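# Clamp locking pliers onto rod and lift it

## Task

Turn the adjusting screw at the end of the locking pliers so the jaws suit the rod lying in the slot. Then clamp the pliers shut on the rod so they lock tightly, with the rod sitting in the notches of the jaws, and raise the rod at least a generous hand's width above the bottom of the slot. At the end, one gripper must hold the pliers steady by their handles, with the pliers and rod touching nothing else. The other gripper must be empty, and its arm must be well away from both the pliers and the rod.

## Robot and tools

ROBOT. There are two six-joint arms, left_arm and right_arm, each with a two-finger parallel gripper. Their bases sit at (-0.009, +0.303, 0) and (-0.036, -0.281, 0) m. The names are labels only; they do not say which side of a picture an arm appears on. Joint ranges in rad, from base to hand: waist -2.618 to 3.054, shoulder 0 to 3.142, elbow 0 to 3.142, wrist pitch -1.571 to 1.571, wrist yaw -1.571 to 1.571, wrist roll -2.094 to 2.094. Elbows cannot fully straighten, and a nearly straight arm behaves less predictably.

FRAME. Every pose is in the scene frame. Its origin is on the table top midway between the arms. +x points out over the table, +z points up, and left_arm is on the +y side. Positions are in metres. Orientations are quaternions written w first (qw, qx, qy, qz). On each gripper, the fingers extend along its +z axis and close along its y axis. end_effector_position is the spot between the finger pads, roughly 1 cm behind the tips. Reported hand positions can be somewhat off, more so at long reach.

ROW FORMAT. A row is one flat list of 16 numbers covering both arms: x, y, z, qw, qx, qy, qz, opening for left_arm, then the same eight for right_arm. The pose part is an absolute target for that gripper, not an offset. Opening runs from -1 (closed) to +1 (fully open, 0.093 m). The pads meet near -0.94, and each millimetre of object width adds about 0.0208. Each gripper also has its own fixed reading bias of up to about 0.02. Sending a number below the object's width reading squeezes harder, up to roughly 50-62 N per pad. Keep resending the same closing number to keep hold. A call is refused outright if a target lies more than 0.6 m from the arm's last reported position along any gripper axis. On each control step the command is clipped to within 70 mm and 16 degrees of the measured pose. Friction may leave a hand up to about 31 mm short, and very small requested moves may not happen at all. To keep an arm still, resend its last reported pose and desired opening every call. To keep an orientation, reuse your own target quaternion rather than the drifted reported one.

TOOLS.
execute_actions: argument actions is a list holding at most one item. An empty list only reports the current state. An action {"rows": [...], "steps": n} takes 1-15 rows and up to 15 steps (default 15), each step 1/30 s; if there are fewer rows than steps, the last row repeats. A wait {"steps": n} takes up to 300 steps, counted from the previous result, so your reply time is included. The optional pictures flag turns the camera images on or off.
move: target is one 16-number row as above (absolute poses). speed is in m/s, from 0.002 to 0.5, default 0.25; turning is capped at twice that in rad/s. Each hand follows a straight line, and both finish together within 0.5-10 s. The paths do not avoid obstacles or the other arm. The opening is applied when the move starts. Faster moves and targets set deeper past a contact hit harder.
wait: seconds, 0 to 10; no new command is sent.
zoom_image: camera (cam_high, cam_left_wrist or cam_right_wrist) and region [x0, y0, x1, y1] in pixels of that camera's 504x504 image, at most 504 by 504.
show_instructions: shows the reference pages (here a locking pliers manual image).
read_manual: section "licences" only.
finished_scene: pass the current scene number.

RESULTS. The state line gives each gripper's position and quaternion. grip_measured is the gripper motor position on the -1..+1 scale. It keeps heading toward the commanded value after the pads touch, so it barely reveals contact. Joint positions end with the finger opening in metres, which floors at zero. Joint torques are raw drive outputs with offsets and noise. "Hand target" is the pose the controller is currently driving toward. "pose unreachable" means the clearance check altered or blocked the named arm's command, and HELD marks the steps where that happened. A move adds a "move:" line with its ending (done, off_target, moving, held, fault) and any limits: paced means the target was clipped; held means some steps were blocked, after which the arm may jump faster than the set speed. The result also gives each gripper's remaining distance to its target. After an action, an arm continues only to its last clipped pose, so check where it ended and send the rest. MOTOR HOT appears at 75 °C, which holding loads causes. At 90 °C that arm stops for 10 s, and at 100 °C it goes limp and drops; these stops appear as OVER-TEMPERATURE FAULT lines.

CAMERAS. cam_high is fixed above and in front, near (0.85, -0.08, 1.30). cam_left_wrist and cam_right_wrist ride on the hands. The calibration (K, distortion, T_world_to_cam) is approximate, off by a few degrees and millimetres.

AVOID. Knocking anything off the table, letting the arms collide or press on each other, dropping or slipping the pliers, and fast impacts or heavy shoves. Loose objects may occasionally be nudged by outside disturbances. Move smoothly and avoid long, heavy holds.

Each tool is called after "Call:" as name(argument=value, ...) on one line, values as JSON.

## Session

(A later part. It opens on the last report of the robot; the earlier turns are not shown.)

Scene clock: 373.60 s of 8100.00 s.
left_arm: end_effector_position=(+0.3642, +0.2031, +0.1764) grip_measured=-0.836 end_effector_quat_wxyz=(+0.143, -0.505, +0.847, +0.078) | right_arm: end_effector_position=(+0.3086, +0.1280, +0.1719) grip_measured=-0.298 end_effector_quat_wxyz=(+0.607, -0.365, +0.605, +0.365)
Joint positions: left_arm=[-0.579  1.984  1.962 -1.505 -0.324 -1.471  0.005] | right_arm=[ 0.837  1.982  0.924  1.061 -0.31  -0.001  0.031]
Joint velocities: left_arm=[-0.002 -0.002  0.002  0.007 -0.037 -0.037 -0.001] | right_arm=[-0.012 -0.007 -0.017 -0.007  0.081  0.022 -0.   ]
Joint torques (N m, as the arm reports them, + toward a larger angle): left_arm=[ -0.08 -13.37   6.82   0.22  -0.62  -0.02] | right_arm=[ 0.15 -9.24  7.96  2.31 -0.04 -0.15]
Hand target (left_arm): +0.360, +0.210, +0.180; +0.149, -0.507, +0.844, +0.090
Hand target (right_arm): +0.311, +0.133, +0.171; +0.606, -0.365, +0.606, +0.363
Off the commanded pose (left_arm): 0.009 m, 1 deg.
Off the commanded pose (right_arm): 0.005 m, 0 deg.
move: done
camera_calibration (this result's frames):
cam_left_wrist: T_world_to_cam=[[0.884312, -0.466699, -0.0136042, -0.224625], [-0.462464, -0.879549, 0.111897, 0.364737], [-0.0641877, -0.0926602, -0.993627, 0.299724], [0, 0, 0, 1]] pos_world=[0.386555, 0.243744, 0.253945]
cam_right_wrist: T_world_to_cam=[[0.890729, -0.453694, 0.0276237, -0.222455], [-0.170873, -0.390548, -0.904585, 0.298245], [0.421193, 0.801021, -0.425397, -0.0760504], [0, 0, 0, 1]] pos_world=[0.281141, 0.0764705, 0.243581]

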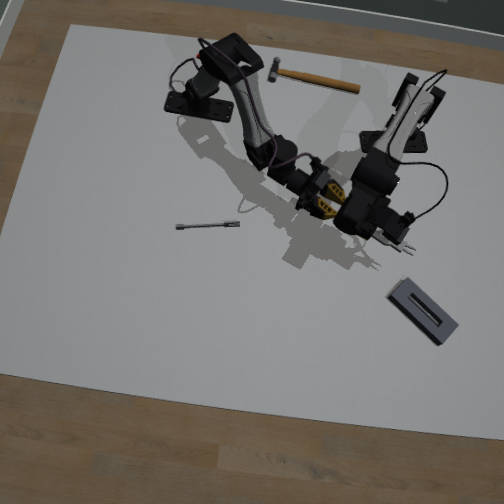

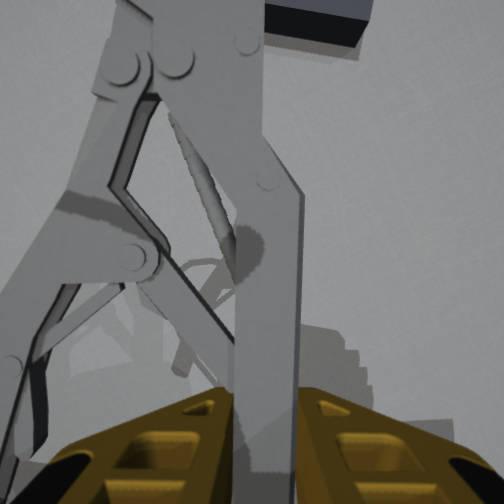

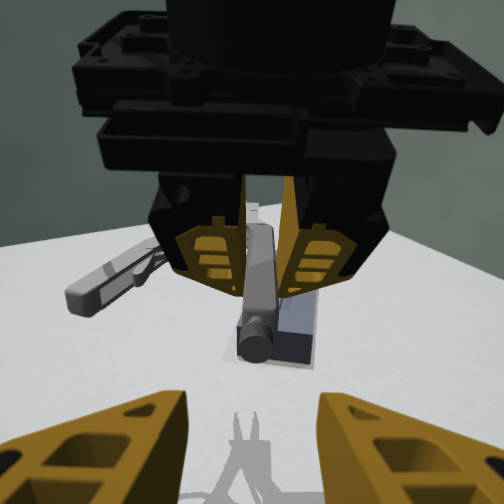

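Call:
move(target=[0.36,0.21,0.18,0.1488,-0.5072,0.8442,0.0894,-0.9,0.324,0.153,0.152,0.0185,0.3155,0.6329,0.7069,-0.3], speed=0.4)

Scene clock: 385.03 s of 8100.00 s.
left_arm: end_effector_position=(+0.3642, +0.2031, +0.1764) grip_measured=-0.836 end_effector_quat_wxyz=(+0.143, -0.505, +0.847, +0.078) | right_arm: end_effector_position=(+0.3223, +0.1475, +0.1468) grip_measured=-0.299 end_effector_quat_wxyz=(+0.020, +0.317, +0.641, +0.698)
Joint positions: left_arm=[-0.579  1.984  1.962 -1.505 -0.324 -1.471  0.005] | right_arm=[ 0.849  2.102  1.018  1.06  -0.296  1.995  0.031]
Joint velocities: left_arm=[-0.007  0.002  0.002 -0.081 -0.051 -0.066 -0.   ] | right_arm=[ 0.022 -0.002  0.002 -0.125  0.022  0.007  0.   ]
Joint torques (N m, as the arm reports them, + toward a larger angle): left_arm=[ -0.11 -13.32   6.94   0.2   -0.65  -0.02] | right_arm=[  0.42 -10.26   7.83   2.62   0.    -0.08]
Hand target (left_arm): +0.360, +0.210, +0.180; +0.149, -0.507, +0.844, +0.089
Hand target (right_arm): +0.323, +0.153, +0.152; +0.019, +0.315, +0.633, +0.707
Off the commanded pose (left_arm): 0.009 m, 1 deg.
Off the commanded pose (right_arm): 0.008 m, 1 deg.
move: done
camera_calibration (this result's frames):
cam_left_wrist: T_world_to_cam=[[0.884312, -0.466699, -0.0136042, -0.224625], [-0.462464, -0.879549, 0.111897, 0.364737], [-0.0641877, -0.0926602, -0.993627, 0.299724], [0, 0, 0, 1]] pos_world=[0.386555, 0.243744, 0.253945]
cam_right_wrist: T_world_to_cam=[[-0.35159, 0.179495, -0.918785, 0.220808], [-0.932385, 0.0208408, 0.360866, 0.284456], [0.0839219, 0.983538, 0.160031, -0.112278], [0, 0, 0, 1]] pos_world=[0.352279, 0.0648674, 0.118192]

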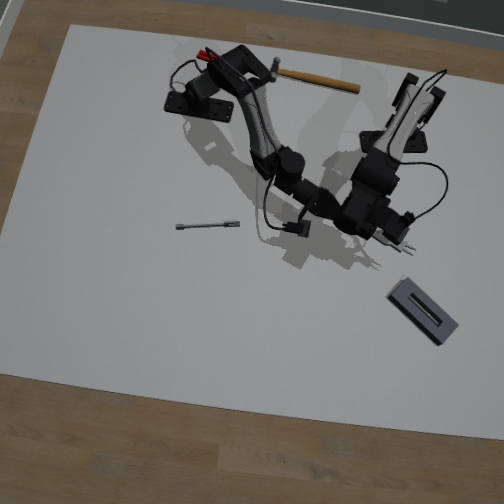

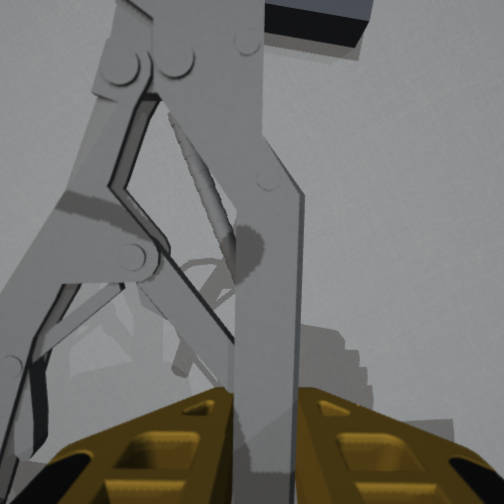

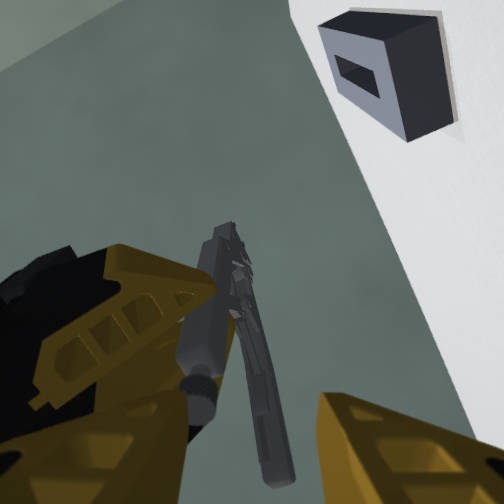

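Call:
move(target=[0.36,0.21,0.18,0.1488,-0.5072,0.8442,0.0894,-0.9,0.324,0.158,0.172,0.0185,0.3155,0.6329,0.7069,-0.3], speed=0.04)

Scene clock: 392.37 s of 8100.00 s.
left_arm: end_effector_position=(+0.3641, +0.2030, +0.1764) grip_measured=-0.836 end_effector_quat_wxyz=(+0.142, -0.505, +0.847, +0.078) | right_arm: end_effector_position=(+0.3239, +0.1544, +0.1493) grip_measured=-0.299 end_effector_quat_wxyz=(+0.017, +0.321, +0.644, +0.694)
Joint positions: left_arm=[-0.579  1.984  1.962 -1.505 -0.324 -1.471  0.005] | right_arm=[ 0.858  2.102  1.051  1.013 -0.288  1.999  0.031]
Joint velocities: left_arm=[-0.002 -0.012 -0.002 -0.022  0.007  0.022 -0.001] | right_arm=[ 0.012 -0.012 -0.007 -0.051 -0.037  0.051 -0.001]
Joint torques (N m, as the arm reports them, + toward a larger angle): left_arm=[ -0.08 -13.37   6.93   0.22  -0.64  -0.05] | right_arm=[  0.35 -14.44   7.96   2.33  -0.03  -0.13]
Hand target (left_arm): +0.360, +0.210, +0.180; +0.149, -0.507, +0.844, +0.089
Hand target (right_arm): +0.324, +0.158, +0.172; +0.018, +0.315, +0.633, +0.707
Off the commanded pose (left_arm): 0.009 m, 2 deg.
Off the commanded pose (right_arm): 0.023 m, 2 deg.
move: off_target (right_arm)
camera_calibration (this result's frames):
cam_left_wrist: T_world_to_cam=[[0.884292, -0.466738, -0.0135407, -0.224634], [-0.46246, -0.879455, 0.112652, 0.364468], [-0.0644872, -0.093355, -0.993542, 0.299905], [0, 0, 0, 1]] pos_world=[0.386533, 0.243685, 0.253869]
cam_right_wrist: T_world_to_cam=[[-0.363009, 0.171732, -0.915823, 0.226905], [-0.927919, 0.0228209, 0.372083, 0.281479], [0.0847986, 0.984879, 0.15107, -0.118716], [0, 0, 0, 1]] pos_world=[0.353625, 0.0715303, 0.121006]

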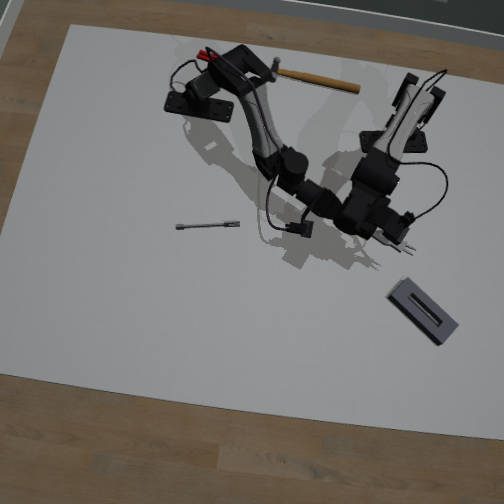

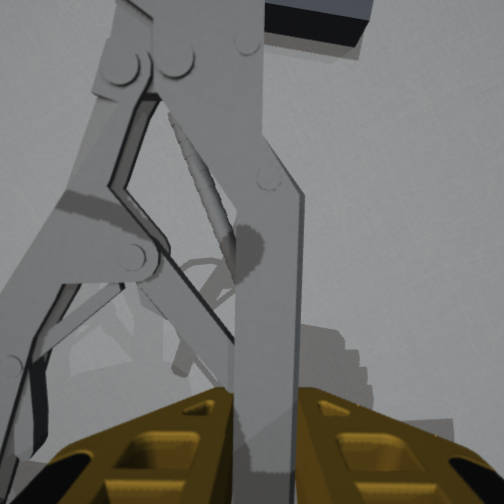

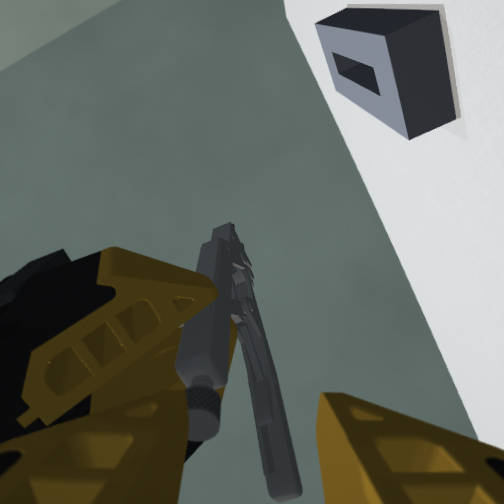

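Call:
move(target=[0.362,0.207,0.158,0.1488,-0.5072,0.8442,0.0894,-0.9,0.324,0.158,0.160,0.0185,0.3155,0.6329,0.7069,-0.3], speed=0.03)

Scene clock: 395.87 s of 8100.00 s.
left_arm: end_effector_position=(+0.3637, +0.2031, +0.1564) grip_measured=-0.836 end_effector_quat_wxyz=(+0.138, -0.506, +0.847, +0.085) | right_arm: end_effector_position=(+0.3241, +0.1543, +0.1499) grip_measured=-0.299 end_effector_quat_wxyz=(+0.017, +0.321, +0.643, +0.695)
Joint positions: left_arm=[-0.579  1.984  1.882 -1.443 -0.324 -1.474  0.005] | right_arm=[ 0.858  2.102  1.051  1.016 -0.287  1.999  0.031]
Joint velocities: left_arm=[-0.002 -0.017 -0.012 -0.022 -0.037 -0.051 -0.   ] | right_arm=[ 0.012 -0.017 -0.007  0.022 -0.022 -0.051  0.002]
Joint torques (N m, as the arm reports them, + toward a larger angle): left_arm=[ -0.44 -13.7    5.88   0.42  -0.62  -0.06] | right_arm=[  0.29 -11.58   7.35   2.67   0.    -0.09]
Hand target (left_arm): +0.362, +0.207, +0.158; +0.148, -0.507, +0.844, +0.090
Hand target (right_arm): +0.324, +0.158, +0.160; +0.018, +0.316, +0.633, +0.707
Off the commanded pose (left_arm): 0.005 m, 1 deg.
Off the commanded pose (right_arm): 0.011 m, 2 deg.
move: off_target (right_arm)
camera_calibration (this result's frames):
cam_left_wrist: T_world_to_cam=[[0.885486, -0.463726, -0.0295485, -0.223001], [-0.457913, -0.881653, 0.11403, 0.365254], [-0.07893, -0.0874409, -0.993038, 0.28407], [0, 0, 0, 1]] pos_world=[0.387141, 0.243455, 0.233853]
cam_right_wrist: T_world_to_cam=[[-0.361072, 0.173867, -0.916186, 0.226657], [-0.928597, 0.0231854, 0.370364, 0.281842], [0.085636, 0.984496, 0.153081, -0.119267], [0, 0, 0, 1]] pos_world=[0.35377, 0.0714756, 0.121533]

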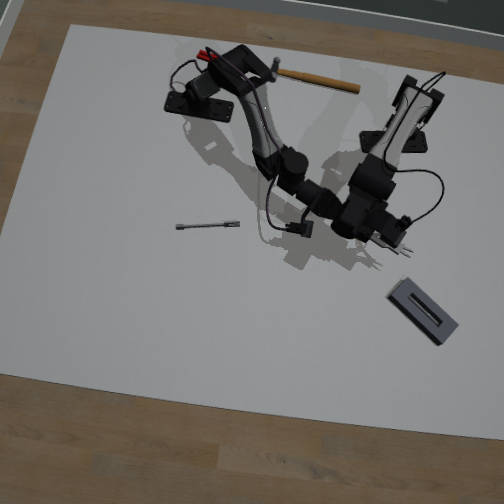

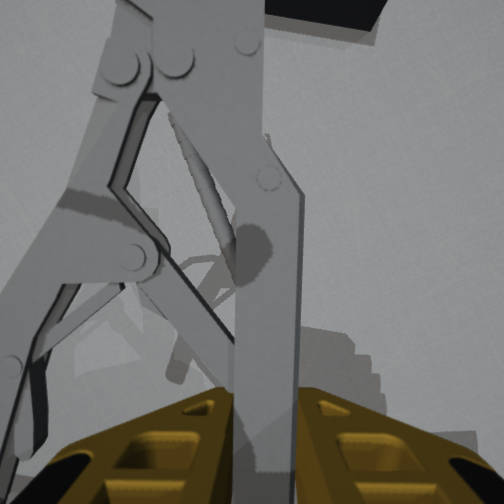

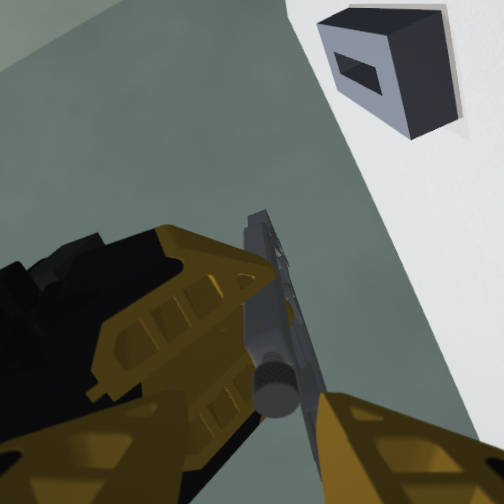

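Call:
move(target=[0.362,0.207,0.158,0.1488,-0.5072,0.8442,0.0894,-0.9,0.332,0.171,0.148,0.0185,0.3155,0.6329,0.7069,-0.3], speed=0.02)

Scene clock: 410.03 s of 8100.00 s.
left_arm: end_effector_position=(+0.3643, +0.2029, +0.1564) grip_measured=-0.836 end_effector_quat_wxyz=(+0.138, -0.506, +0.847, +0.084) | right_arm: end_effector_position=(+0.3304, +0.1655, +0.1400) grip_measured=-0.299 end_effector_quat_wxyz=(+0.017, +0.321, +0.643, +0.695)
Joint positions: left_arm=[-0.579  1.984  1.882 -1.44  -0.324 -1.474  0.005] | right_arm=[ 0.866  2.164  1.106  1.023 -0.279  1.999  0.031]
Joint velocities: left_arm=[ 0.002 -0.007 -0.002 -0.051  0.007  0.051  0.001] | right_arm=[-0.012 -0.002 -0.002  0.007  0.081 -0.051  0.001]
Joint torques (N m, as the arm reports them, + toward a larger angle): left_arm=[ -0.5  -13.73   5.87   0.43  -0.64  -0.08] | right_arm=[  0.34 -11.12   7.99   2.72  -0.03  -0.09]
Hand target (left_arm): +0.362, +0.207, +0.158; +0.148, -0.507, +0.844, +0.090
Hand target (right_arm): +0.332, +0.171, +0.148; +0.018, +0.316, +0.633, +0.707
Off the commanded pose (left_arm): 0.005 m, 1 deg.
Off the commanded pose (right_arm): 0.010 m, 2 deg.
move: done
camera_calibration (this result's frames):
cam_left_wrist: T_world_to_cam=[[0.885555, -0.463755, -0.0268879, -0.224058], [-0.458193, -0.881534, 0.113826, 0.365409], [-0.0764898, -0.088479, -0.993137, 0.283448], [0, 0, 0, 1]] pos_world=[0.387524, 0.243292, 0.233886]
cam_right_wrist: T_world_to_cam=[[-0.36072, 0.173807, -0.916336, 0.217841], [-0.928776, 0.0227946, 0.36994, 0.291267], [0.0851857, 0.984516, 0.153205, -0.129242], [0, 0, 0, 1]] pos_world=[0.360111, 0.0827393, 0.111664]

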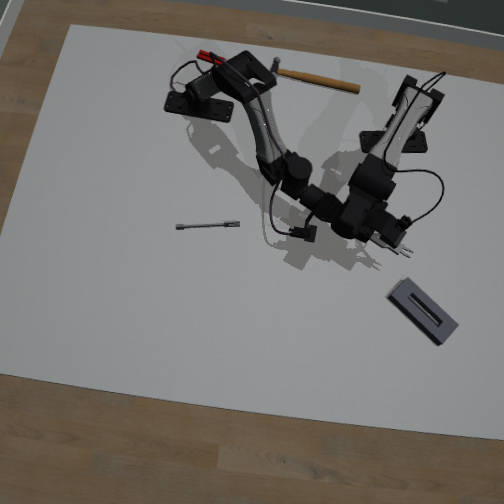

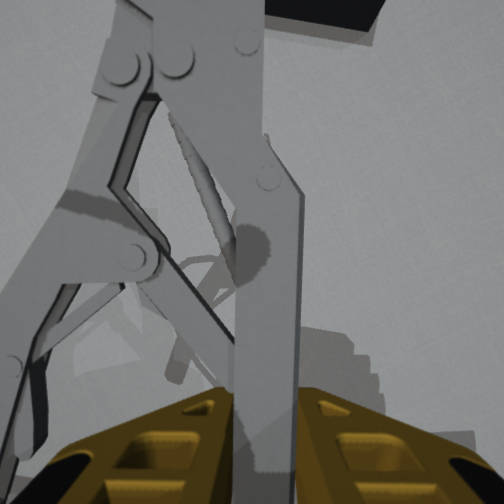

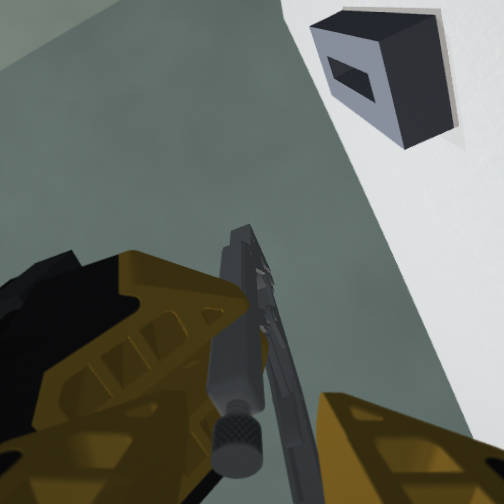

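Call:
move(target=[0.372,0.198,0.150,0.1488,-0.5072,0.8442,0.0894,-0.9,0.332,0.171,0.148,0.0185,0.3155,0.6329,0.7069,-0.3], speed=0.02)

Scene clock: 414.97 s of 8100.00 s.
left_arm: end_effector_position=(+0.3663, +0.2001, +0.1480) grip_measured=-0.836 end_effector_quat_wxyz=(+0.134, -0.508, +0.846, +0.089) | right_arm: end_effector_position=(+0.3305, +0.1655, +0.1405) grip_measured=-0.299 end_effector_quat_wxyz=(+0.018, +0.320, +0.643, +0.696)
Joint positions: left_arm=[-0.583  2.008  1.882 -1.433 -0.324 -1.485  0.005] | right_arm=[ 0.866  2.164  1.106  1.025 -0.279  1.999  0.031]
Joint velocities: left_arm=[-0.007  0.002 -0.012  0.095 -0.007  0.022 -0.001] | right_arm=[-0.007 -0.012 -0.012  0.022  0.051  0.037 -0.001]
Joint torques (N m, as the arm reports them, + toward a larger angle): left_arm=[ -1.13 -11.19   9.82   0.33  -0.64  -0.07] | right_arm=[  0.28 -10.97   8.06   2.69   0.    -0.08]
Hand target (left_arm): +0.372, +0.198, +0.150; +0.149, -0.507, +0.844, +0.089
Hand target (right_arm): +0.332, +0.171, +0.148; +0.018, +0.316, +0.633, +0.707
Off the commanded pose (left_arm): 0.006 m, 2 deg.
Off the commanded pose (right_arm): 0.009 m, 2 deg.
move: done
camera_calibration (this result's frames):
cam_left_wrist: T_world_to_cam=[[0.88774, -0.458684, -0.0390747, -0.227351], [-0.451998, -0.884588, 0.114903, 0.363027], [-0.0872691, -0.0843422, -0.992608, 0.278024], [0, 0, 0, 1]] pos_world=[0.390179, 0.240296, 0.225372]
cam_right_wrist: T_world_to_cam=[[-0.359431, 0.175194, -0.916578, 0.217658], [-0.92926, 0.022645, 0.368733, 0.291518], [0.0853557, 0.984273, 0.154662, -0.129518], [0, 0, 0, 1]] pos_world=[0.360184, 0.0827476, 0.11204]

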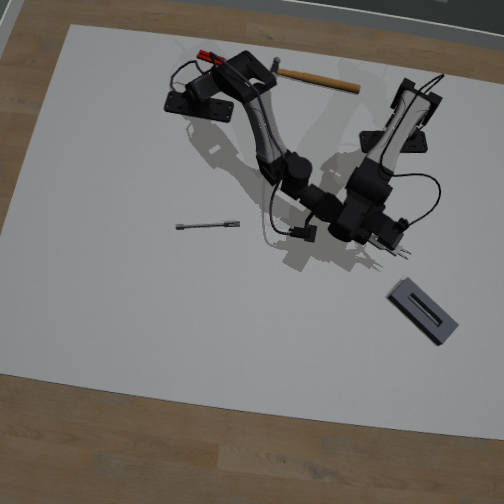

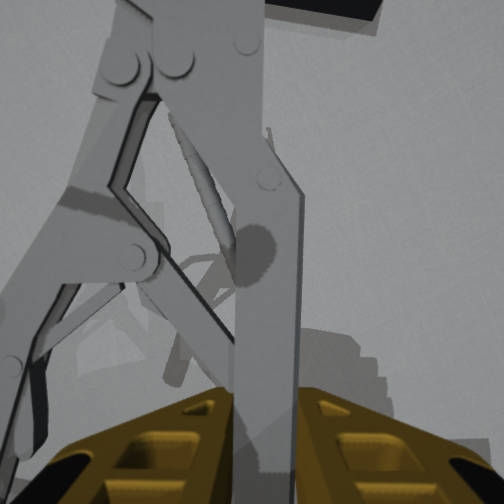

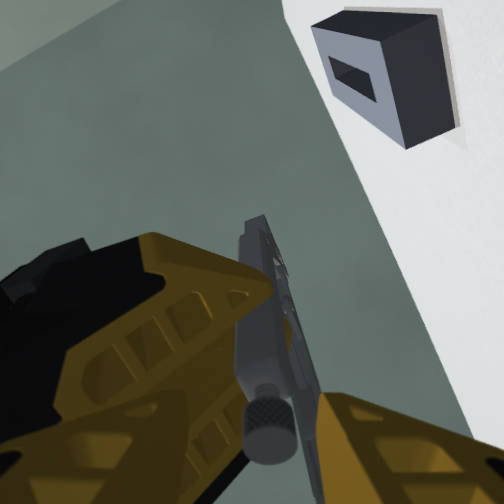

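Call:
move(target=[0.372,0.198,0.150,0.1488,-0.5072,0.8442,0.0894,-0.9,0.332,0.171,0.144,0.0185,0.3155,0.6329,0.7069,-0.85], speed=0.02)

Call:
move(target=[0.372,0.198,0.150,0.1488,-0.5072,0.8442,0.0894,-0.9,0.331,0.168,0.142,0.6061,-0.3642,0.6061,0.3642,-0.85], speed=0.4)

Scene clock: 418.60 s of 8100.00 s.
left_arm: end_effector_position=(+0.3673, +0.2000, +0.1481) grip_measured=-0.836 end_effector_quat_wxyz=(+0.136, -0.509, +0.846, +0.088) | right_arm: end_effector_position=(+0.3305, +0.1659, +0.1378) grip_measured=-0.836 end_effector_quat_wxyz=(+0.017, +0.319, +0.642, +0.697)
Joint positions: left_arm=[-0.583  2.008  1.882 -1.428 -0.325 -1.487  0.005] | right_arm=[ 0.866  2.174  1.106  1.038 -0.281  1.999  0.005]
Joint velocities: left_arm=[ 0.002 -0.017 -0.012  0.007 -0.037 -0.051 -0.   ] | right_arm=[ 0.007 -0.017  0.002  0.022 -0.051  0.066  0.001]
Joint torques (N m, as the arm reports them, + toward a larger angle): left_arm=[ -0.92 -11.34   9.95   0.36  -0.61  -0.07] | right_arm=[  0.31 -11.08   7.89   2.7    0.01  -0.08]
Hand target (left_arm): +0.372, +0.198, +0.150; +0.149, -0.507, +0.844, +0.089
Hand target (right_arm): +0.332, +0.171, +0.144; +0.018, +0.316, +0.633, +0.707
Off the commanded pose (left_arm): 0.005 m, 1 deg.
Off the commanded pose (right_arm): 0.008 m, 2 deg.
move: done
camera_calibration (this result's frames):
cam_left_wrist: T_world_to_cam=[[0.888931, -0.456758, -0.0342669, -0.229841], [-0.45064, -0.885511, 0.113106, 0.363273], [-0.0820059, -0.0851016, -0.992992, 0.276468], [0, 0, 0, 1]] pos_world=[0.390691, 0.240229, 0.225566]
cam_right_wrist: T_world_to_cam=[[-0.358339, 0.176607, -0.916735, 0.214583], [-0.929838, 0.0204525, 0.367401, 0.293253], [0.0836353, 0.984069, 0.156887, -0.129187], [0, 0, 0, 1]] pos_world=[0.360375, 0.0832338, 0.109242]

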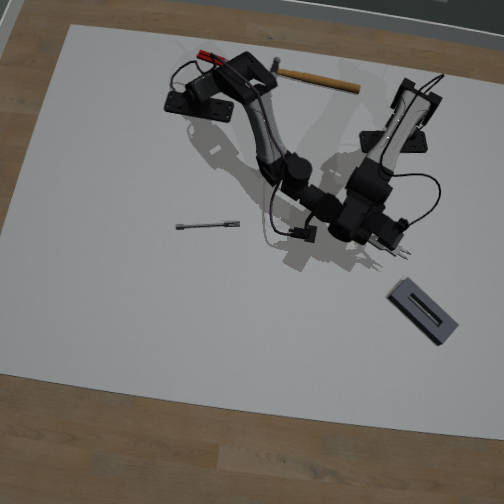

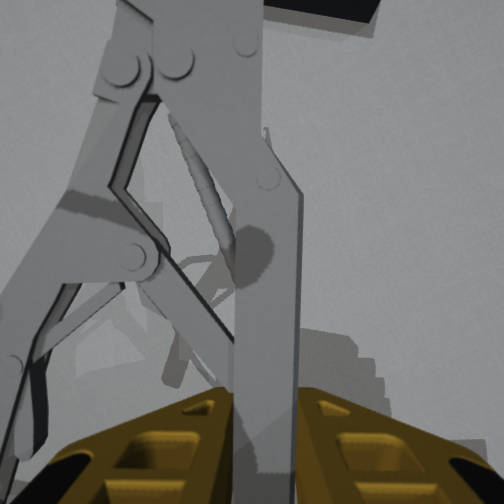

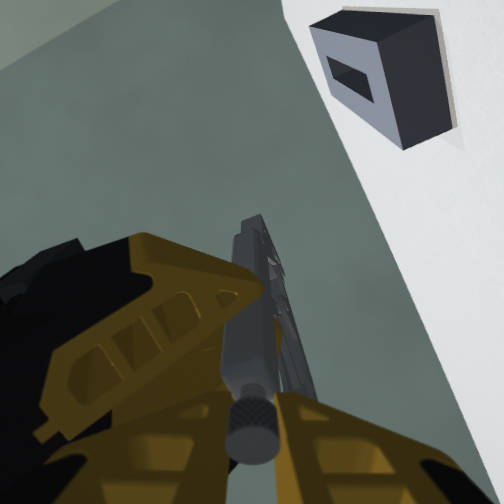

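Scene clock: 421.80 s of 8100.00 s.
left_arm: end_effector_position=(+0.3675, +0.2003, +0.1482) grip_measured=-0.836 end_effector_quat_wxyz=(+0.137, -0.509, +0.845, +0.088) | right_arm: end_effector_position=(+0.3327, +0.1646, +0.1337) grip_measured=-0.837 end_effector_quat_wxyz=(+0.591, -0.360, +0.626, +0.360)
Joint positions: left_arm=[-0.583  2.008  1.882 -1.428 -0.327 -1.487  0.005] | right_arm=[ 0.866  2.177  1.106  1.027 -0.265  0.013  0.005]
Joint velocities: left_arm=[-0.002 -0.017  0.002  0.022 -0.022  0.022 -0.   ] | right_arm=[-0.012 -0.007 -0.017 -0.051 -0.007 -0.007 -0.   ]
Joint torques (N m, as the arm reports them, + toward a larger angle): left_arm=[ -0.89 -11.32   9.78   0.32  -0.6   -0.03] | right_arm=[  0.03 -11.34   6.78   2.96  -0.14  -0.2 ]
Hand target (left_arm): +0.372, +0.198, +0.150; +0.149, -0.507, +0.844, +0.089
Hand target (right_arm): +0.331, +0.168, +0.142; +0.606, -0.364, +0.607, +0.364
Off the commanded pose (left_arm): 0.005 m, 1 deg.
Off the commanded pose (right_arm): 0.009 m, 3 deg.
move: off_target (right_arm)
camera_calibration (this result's frames):
cam_left_wrist: T_world_to_cam=[[0.888992, -0.456655, -0.0340414, -0.229975], [-0.450746, -0.885748, 0.110813, 0.364053], [-0.0807553, -0.0831675, -0.993258, 0.275829], [0, 0, 0, 1]] pos_world=[0.390816, 0.24038, 0.225799]
cam_right_wrist: T_world_to_cam=[[0.884021, -0.467447, 0.000410854, -0.218084], [-0.217366, -0.411853, -0.884946, 0.298448], [0.413835, 0.782221, -0.465694, -0.120867], [0, 0, 0, 1]] pos_world=[0.307682, 0.115519, 0.207912]

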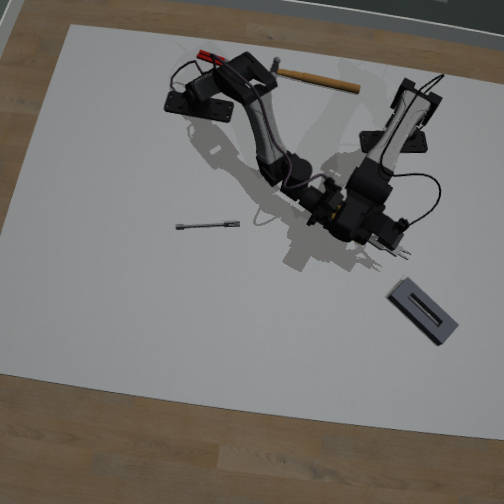

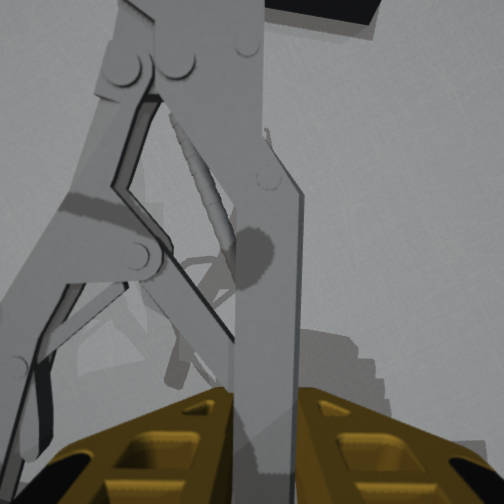

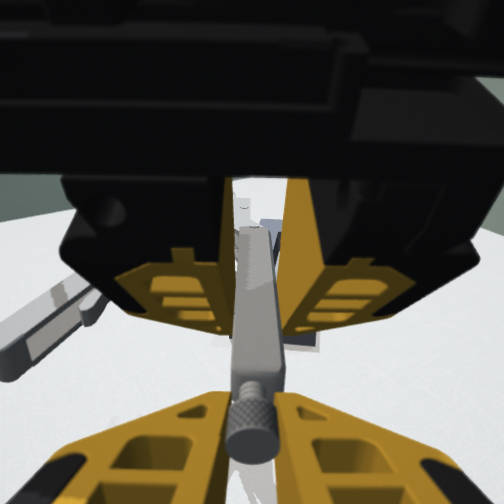

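Call:
move(target=[0.372,0.198,0.150,0.1488,-0.5072,0.8442,0.0894,-0.9,0.331,0.167,0.144,0.6329,-0.7069,0.0185,-0.3155,-0.85], speed=0.4)

Call:
zoom_image(camera="cam_left_wrist", region=[60,30,320,400])

Scene clock: 427.30 s of 8100.00 s.
left_arm: end_effector_position=(+0.3667, +0.2011, +0.1484) grip_measured=-0.836 end_effector_quat_wxyz=(+0.137, -0.508, +0.845, +0.091) | right_arm: end_effector_position=(+0.3344, +0.1638, +0.1379) grip_measured=-0.837 end_effector_quat_wxyz=(-0.624, +0.715, -0.035, +0.312)
Joint positions: left_arm=[-0.583  2.008  1.882 -1.433 -0.33  -1.487  0.005] | right_arm=[ 0.866  2.177  1.106  1.044 -0.254 -1.992  0.005]
Joint velocities: left_arm=[-0.007  0.007 -0.017 -0.007 -0.066 -0.007  0.   ] | right_arm=[-0.022 -0.012  0.017  0.051  0.051 -0.007  0.   ]
Joint torques (N m, as the arm reports them, + toward a larger angle): left_arm=[ -0.95 -11.46   9.85   0.37  -0.57  -0.04] | right_arm=[ -0.11 -11.87   6.63   2.67  -0.27  -0.2 ]
Hand target (left_arm): +0.372, +0.198, +0.150; +0.149, -0.507, +0.844, +0.089
Hand target (right_arm): +0.331, +0.167, +0.144; -0.633, +0.707, -0.019, +0.316
Off the commanded pose (left_arm): 0.006 m, 1 deg.
Off the commanded pose (right_arm): 0.008 m, 2 deg.
move: done
camera_calibration (this result's frames):
cam_left_wrist: T_world_to_cam=[[0.888896, -0.456464, -0.0387861, -0.228174], [-0.450364, -0.886234, 0.108453, 0.3647], [-0.0838786, -0.078936, -0.993345, 0.276266], [0, 0, 0, 1]] pos_world=[0.390244, 0.240864, 0.226024]
cam_right_wrist: T_world_to_cam=[[-0.352726, 0.242838, 0.903667, -0.0473553], [0.505402, -0.763314, 0.402394, -0.0594792], [0.787498, 0.59865, 0.14651, -0.298331], [0, 0, 0, 1]] pos_world=[0.248293, 0.144694, 0.110436]

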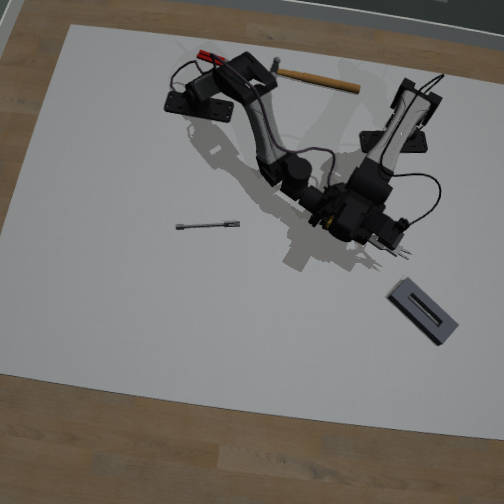

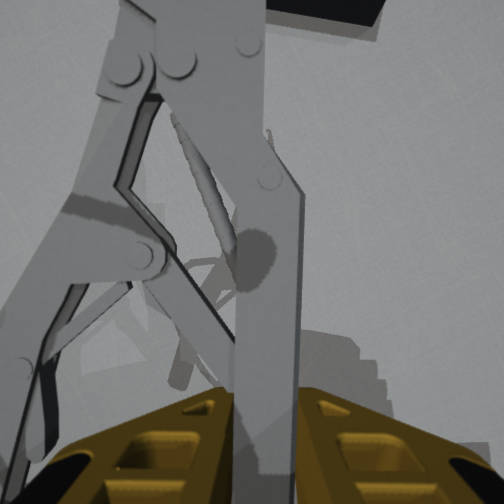

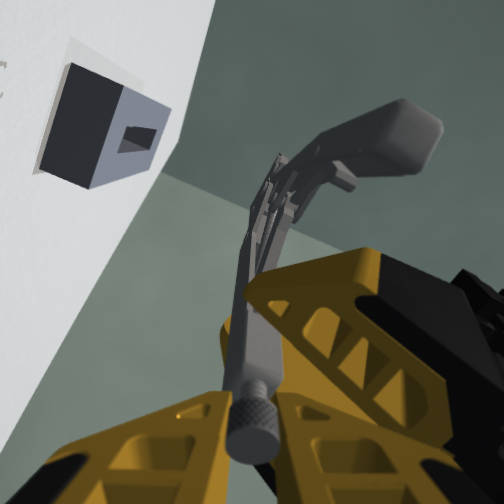

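Region (60, 30, 320, 400) of cam_left_wrist's 504x504 image, scaled by 1.362, with more detail than that image has; it fills the left 354 columns of this view, and the rest is white.

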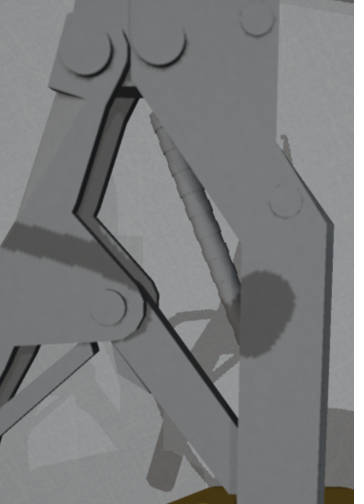

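Call:
move(target=[0.372,0.198,0.150,0.1488,-0.5072,0.8442,0.0894,-0.9,0.331,0.167,0.144,0.6329,-0.7069,0.0185,-0.3155,-0.4], speed=0.4)

Call:
move(target=[0.372,0.198,0.150,0.1488,-0.5072,0.8442,0.0894,-0.9,0.331,0.167,0.144,0.6061,-0.3642,0.6061,0.3642,-0.4], speed=0.5)

Call:
move(target=[0.372,0.198,0.150,0.1488,-0.5072,0.8442,0.0894,-0.9,0.331,0.167,0.144,0.0185,0.3155,0.6329,0.7069,-0.4], speed=0.5)

Scene clock: 433.10 s of 8100.00 s.
left_arm: end_effector_position=(+0.3663, +0.2002, +0.1480) grip_measured=-0.836 end_effector_quat_wxyz=(+0.135, -0.508, +0.846, +0.089) | right_arm: end_effector_position=(+0.3324, +0.1650, +0.1382) grip_measured=-0.402 end_effector_quat_wxyz=(-0.626, +0.715, -0.028, +0.310)
Joint positions: left_arm=[-0.583  2.008  1.882 -1.433 -0.324 -1.487  0.005] | right_arm=[ 0.866  2.177  1.106  1.046 -0.268 -1.998  0.026]
Joint velocities: left_arm=[-0.007 -0.012 -0.007 -0.051 -0.022  0.051 -0.001] | right_arm=[-0.002  0.007 -0.007  0.007 -0.11   0.007  0.   ]
Joint torques (N m, as the arm reports them, + toward a larger angle): left_arm=[ -1.06 -11.39   9.93   0.35  -0.64  -0.02] | right_arm=[ -0.17 -11.89   6.65   2.69  -0.14  -0.18]
Hand target (left_arm): +0.372, +0.198, +0.150; +0.149, -0.507, +0.844, +0.089
Hand target (right_arm): +0.331, +0.167, +0.144; -0.633, +0.707, -0.019, +0.316
Off the commanded pose (left_arm): 0.006 m, 2 deg.
Off the commanded pose (right_arm): 0.006 m, 2 deg.
move: done
camera_calibration (this result's frames):
cam_left_wrist: T_world_to_cam=[[0.888775, -0.456733, -0.038399, -0.228211], [-0.450179, -0.885615, 0.114128, 0.362797], [-0.0861328, -0.0841478, -0.992724, 0.27764], [0, 0, 0, 1]] pos_world=[0.390065, 0.24043, 0.225451]
cam_right_wrist: T_world_to_cam=[[-0.360768, 0.239262, 0.901444, -0.0450287], [0.513825, -0.755636, 0.4062, -0.0623074], [0.778351, 0.609728, 0.14967, -0.296682], [0, 0, 0, 1]] pos_world=[0.246693, 0.144588, 0.110305]

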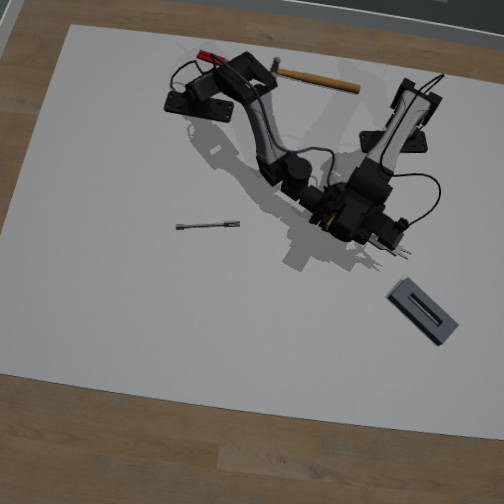

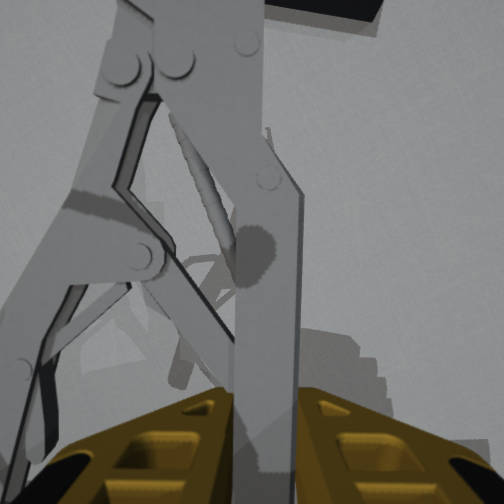

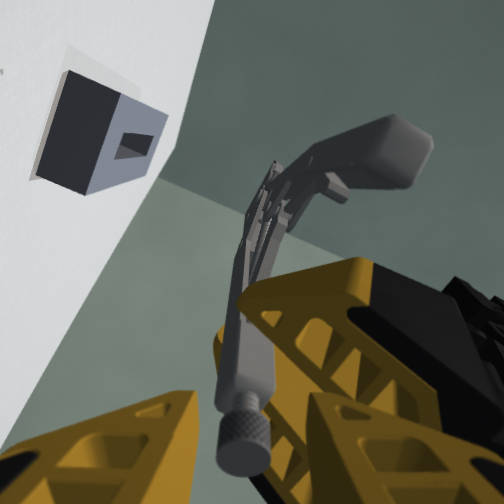

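Scene clock: 435.83 s of 8100.00 s.
left_arm: end_effector_position=(+0.3664, +0.2003, +0.1481) grip_measured=-0.836 end_effector_quat_wxyz=(+0.135, -0.508, +0.846, +0.089) | right_arm: end_effector_position=(+0.3313, +0.1656, +0.1382) grip_measured=-0.401 end_effector_quat_wxyz=(+0.600, -0.369, +0.613, +0.358)
Joint positions: left_arm=[-0.583  2.008  1.882 -1.433 -0.325 -1.487  0.005] | right_arm=[ 0.866  2.177  1.106  1.046 -0.276 -0.01   0.026]
Joint velocities: left_arm=[-0.002  0.002 -0.007 -0.007 -0.022 -0.022 -0.001] | right_arm=[-0.012 -0.012 -0.012  0.007 -0.037  0.037 -0.001]
Joint torques (N m, as the arm reports them, + toward a larger angle): left_arm=[ -1.06 -11.42   9.74   0.38  -0.63  -0.05] | right_arm=[ -0.12 -11.87   6.66   2.69  -0.09  -0.09]
Hand target (left_arm): +0.372, +0.198, +0.150; +0.149, -0.507, +0.844, +0.089
Hand target (right_arm): +0.331, +0.167, +0.144; +0.606, -0.364, +0.606, +0.364
Off the commanded pose (left_arm): 0.006 m, 2 deg.
Off the commanded pose (right_arm): 0.006 m, 1 deg.
move: done
camera_calibration (this result's frames):
cam_left_wrist: T_world_to_cam=[[0.888783, -0.456715, -0.0384248, -0.228208], [-0.450191, -0.885657, 0.11375, 0.362924], [-0.0859825, -0.0838005, -0.992766, 0.277548], [0, 0, 0, 1]] pos_world=[0.390077, 0.240459, 0.225489]
cam_right_wrist: T_world_to_cam=[[0.888658, -0.457671, 0.0287022, -0.223461], [-0.183089, -0.411495, -0.892833, 0.292203], [0.420435, 0.788168, -0.449473, -0.124325], [0, 0, 0, 1]] pos_world=[0.30435, 0.115958, 0.211421]

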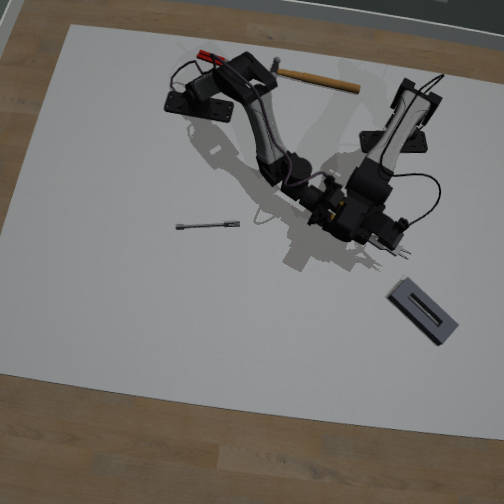

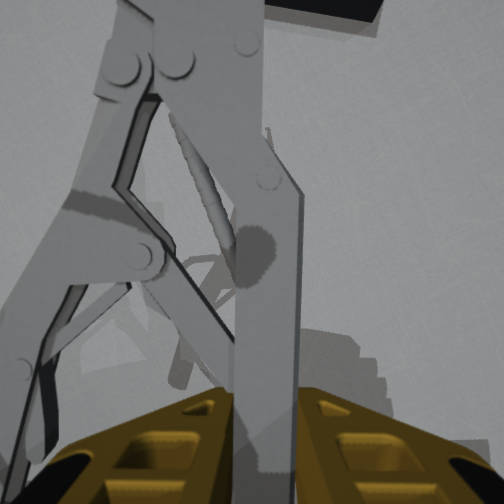

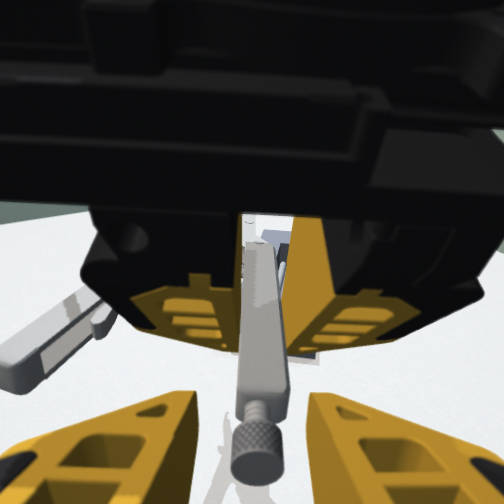

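Scene clock: 438.60 s of 8100.00 s.
left_arm: end_effector_position=(+0.3664, +0.2003, +0.1481) grip_measured=-0.836 end_effector_quat_wxyz=(+0.135, -0.508, +0.846, +0.089) | right_arm: end_effector_position=(+0.3309, +0.1658, +0.1382) grip_measured=-0.401 end_effector_quat_wxyz=(+0.020, +0.318, +0.641, +0.698)
Joint positions: left_arm=[-0.583  2.008  1.882 -1.433 -0.325 -1.487  0.005] | right_arm=[ 0.866  2.177  1.106  1.046 -0.278  1.996  0.026]
Joint velocities: left_arm=[-0.007  0.002 -0.012  0.007 -0.022 -0.037 -0.001] | right_arm=[-0.002 -0.022 -0.012 -0.007  0.037 -0.022  0.   ]
Joint torques (N m, as the arm reports them, + toward a larger angle): left_arm=[ -1.   -11.22   9.88   0.36  -0.65  -0.03] | right_arm=[ -0.11 -11.94   6.7    2.71  -0.06  -0.15]
Hand target (left_arm): +0.372, +0.198, +0.150; +0.149, -0.507, +0.844, +0.089
Hand target (right_arm): +0.331, +0.167, +0.144; +0.018, +0.316, +0.633, +0.707
Off the commanded pose (left_arm): 0.006 m, 2 deg.
Off the commanded pose (right_arm): 0.006 m, 1 deg.
move: done
camera_calibration (this result's frames):
cam_left_wrist: T_world_to_cam=[[0.888783, -0.456715, -0.0384248, -0.228208], [-0.450191, -0.885657, 0.11375, 0.362924], [-0.0859825, -0.0838005, -0.992766, 0.277548], [0, 0, 0, 1]] pos_world=[0.390077, 0.240459, 0.225489]
cam_right_wrist: T_world_to_cam=[[-0.352272, 0.179315, -0.918559, 0.212942], [-0.932045, 0.0217424, 0.361689, 0.294786], [0.0848278, 0.983551, 0.15947, -0.12985], [0, 0, 0, 1]] pos_world=[0.360782, 0.0831217, 0.109686]

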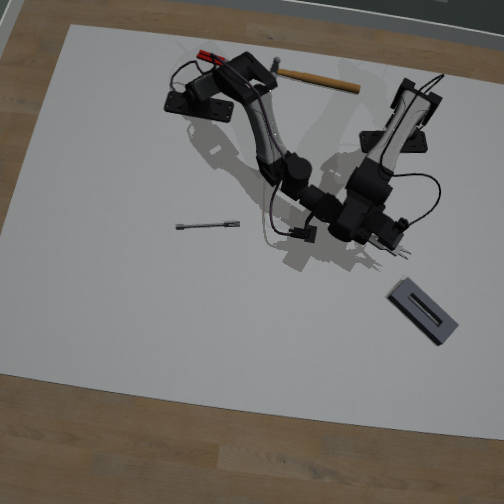

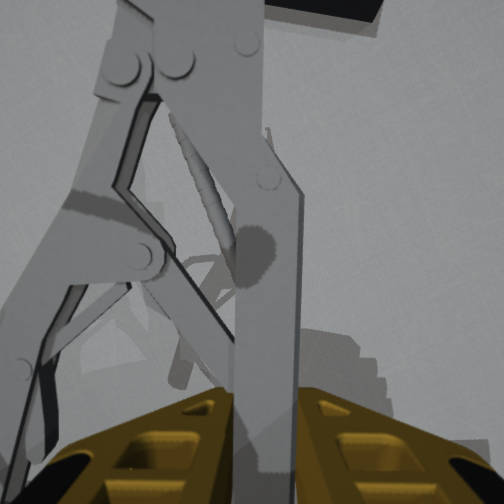

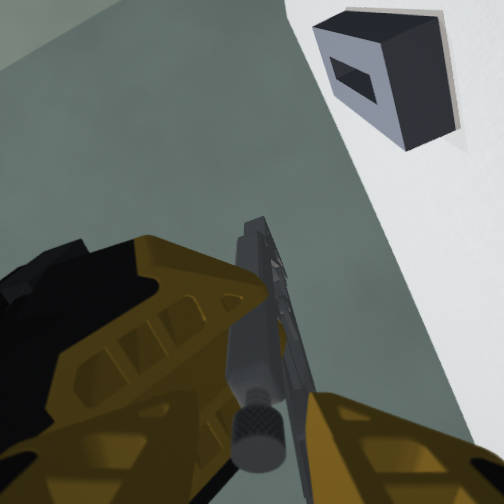

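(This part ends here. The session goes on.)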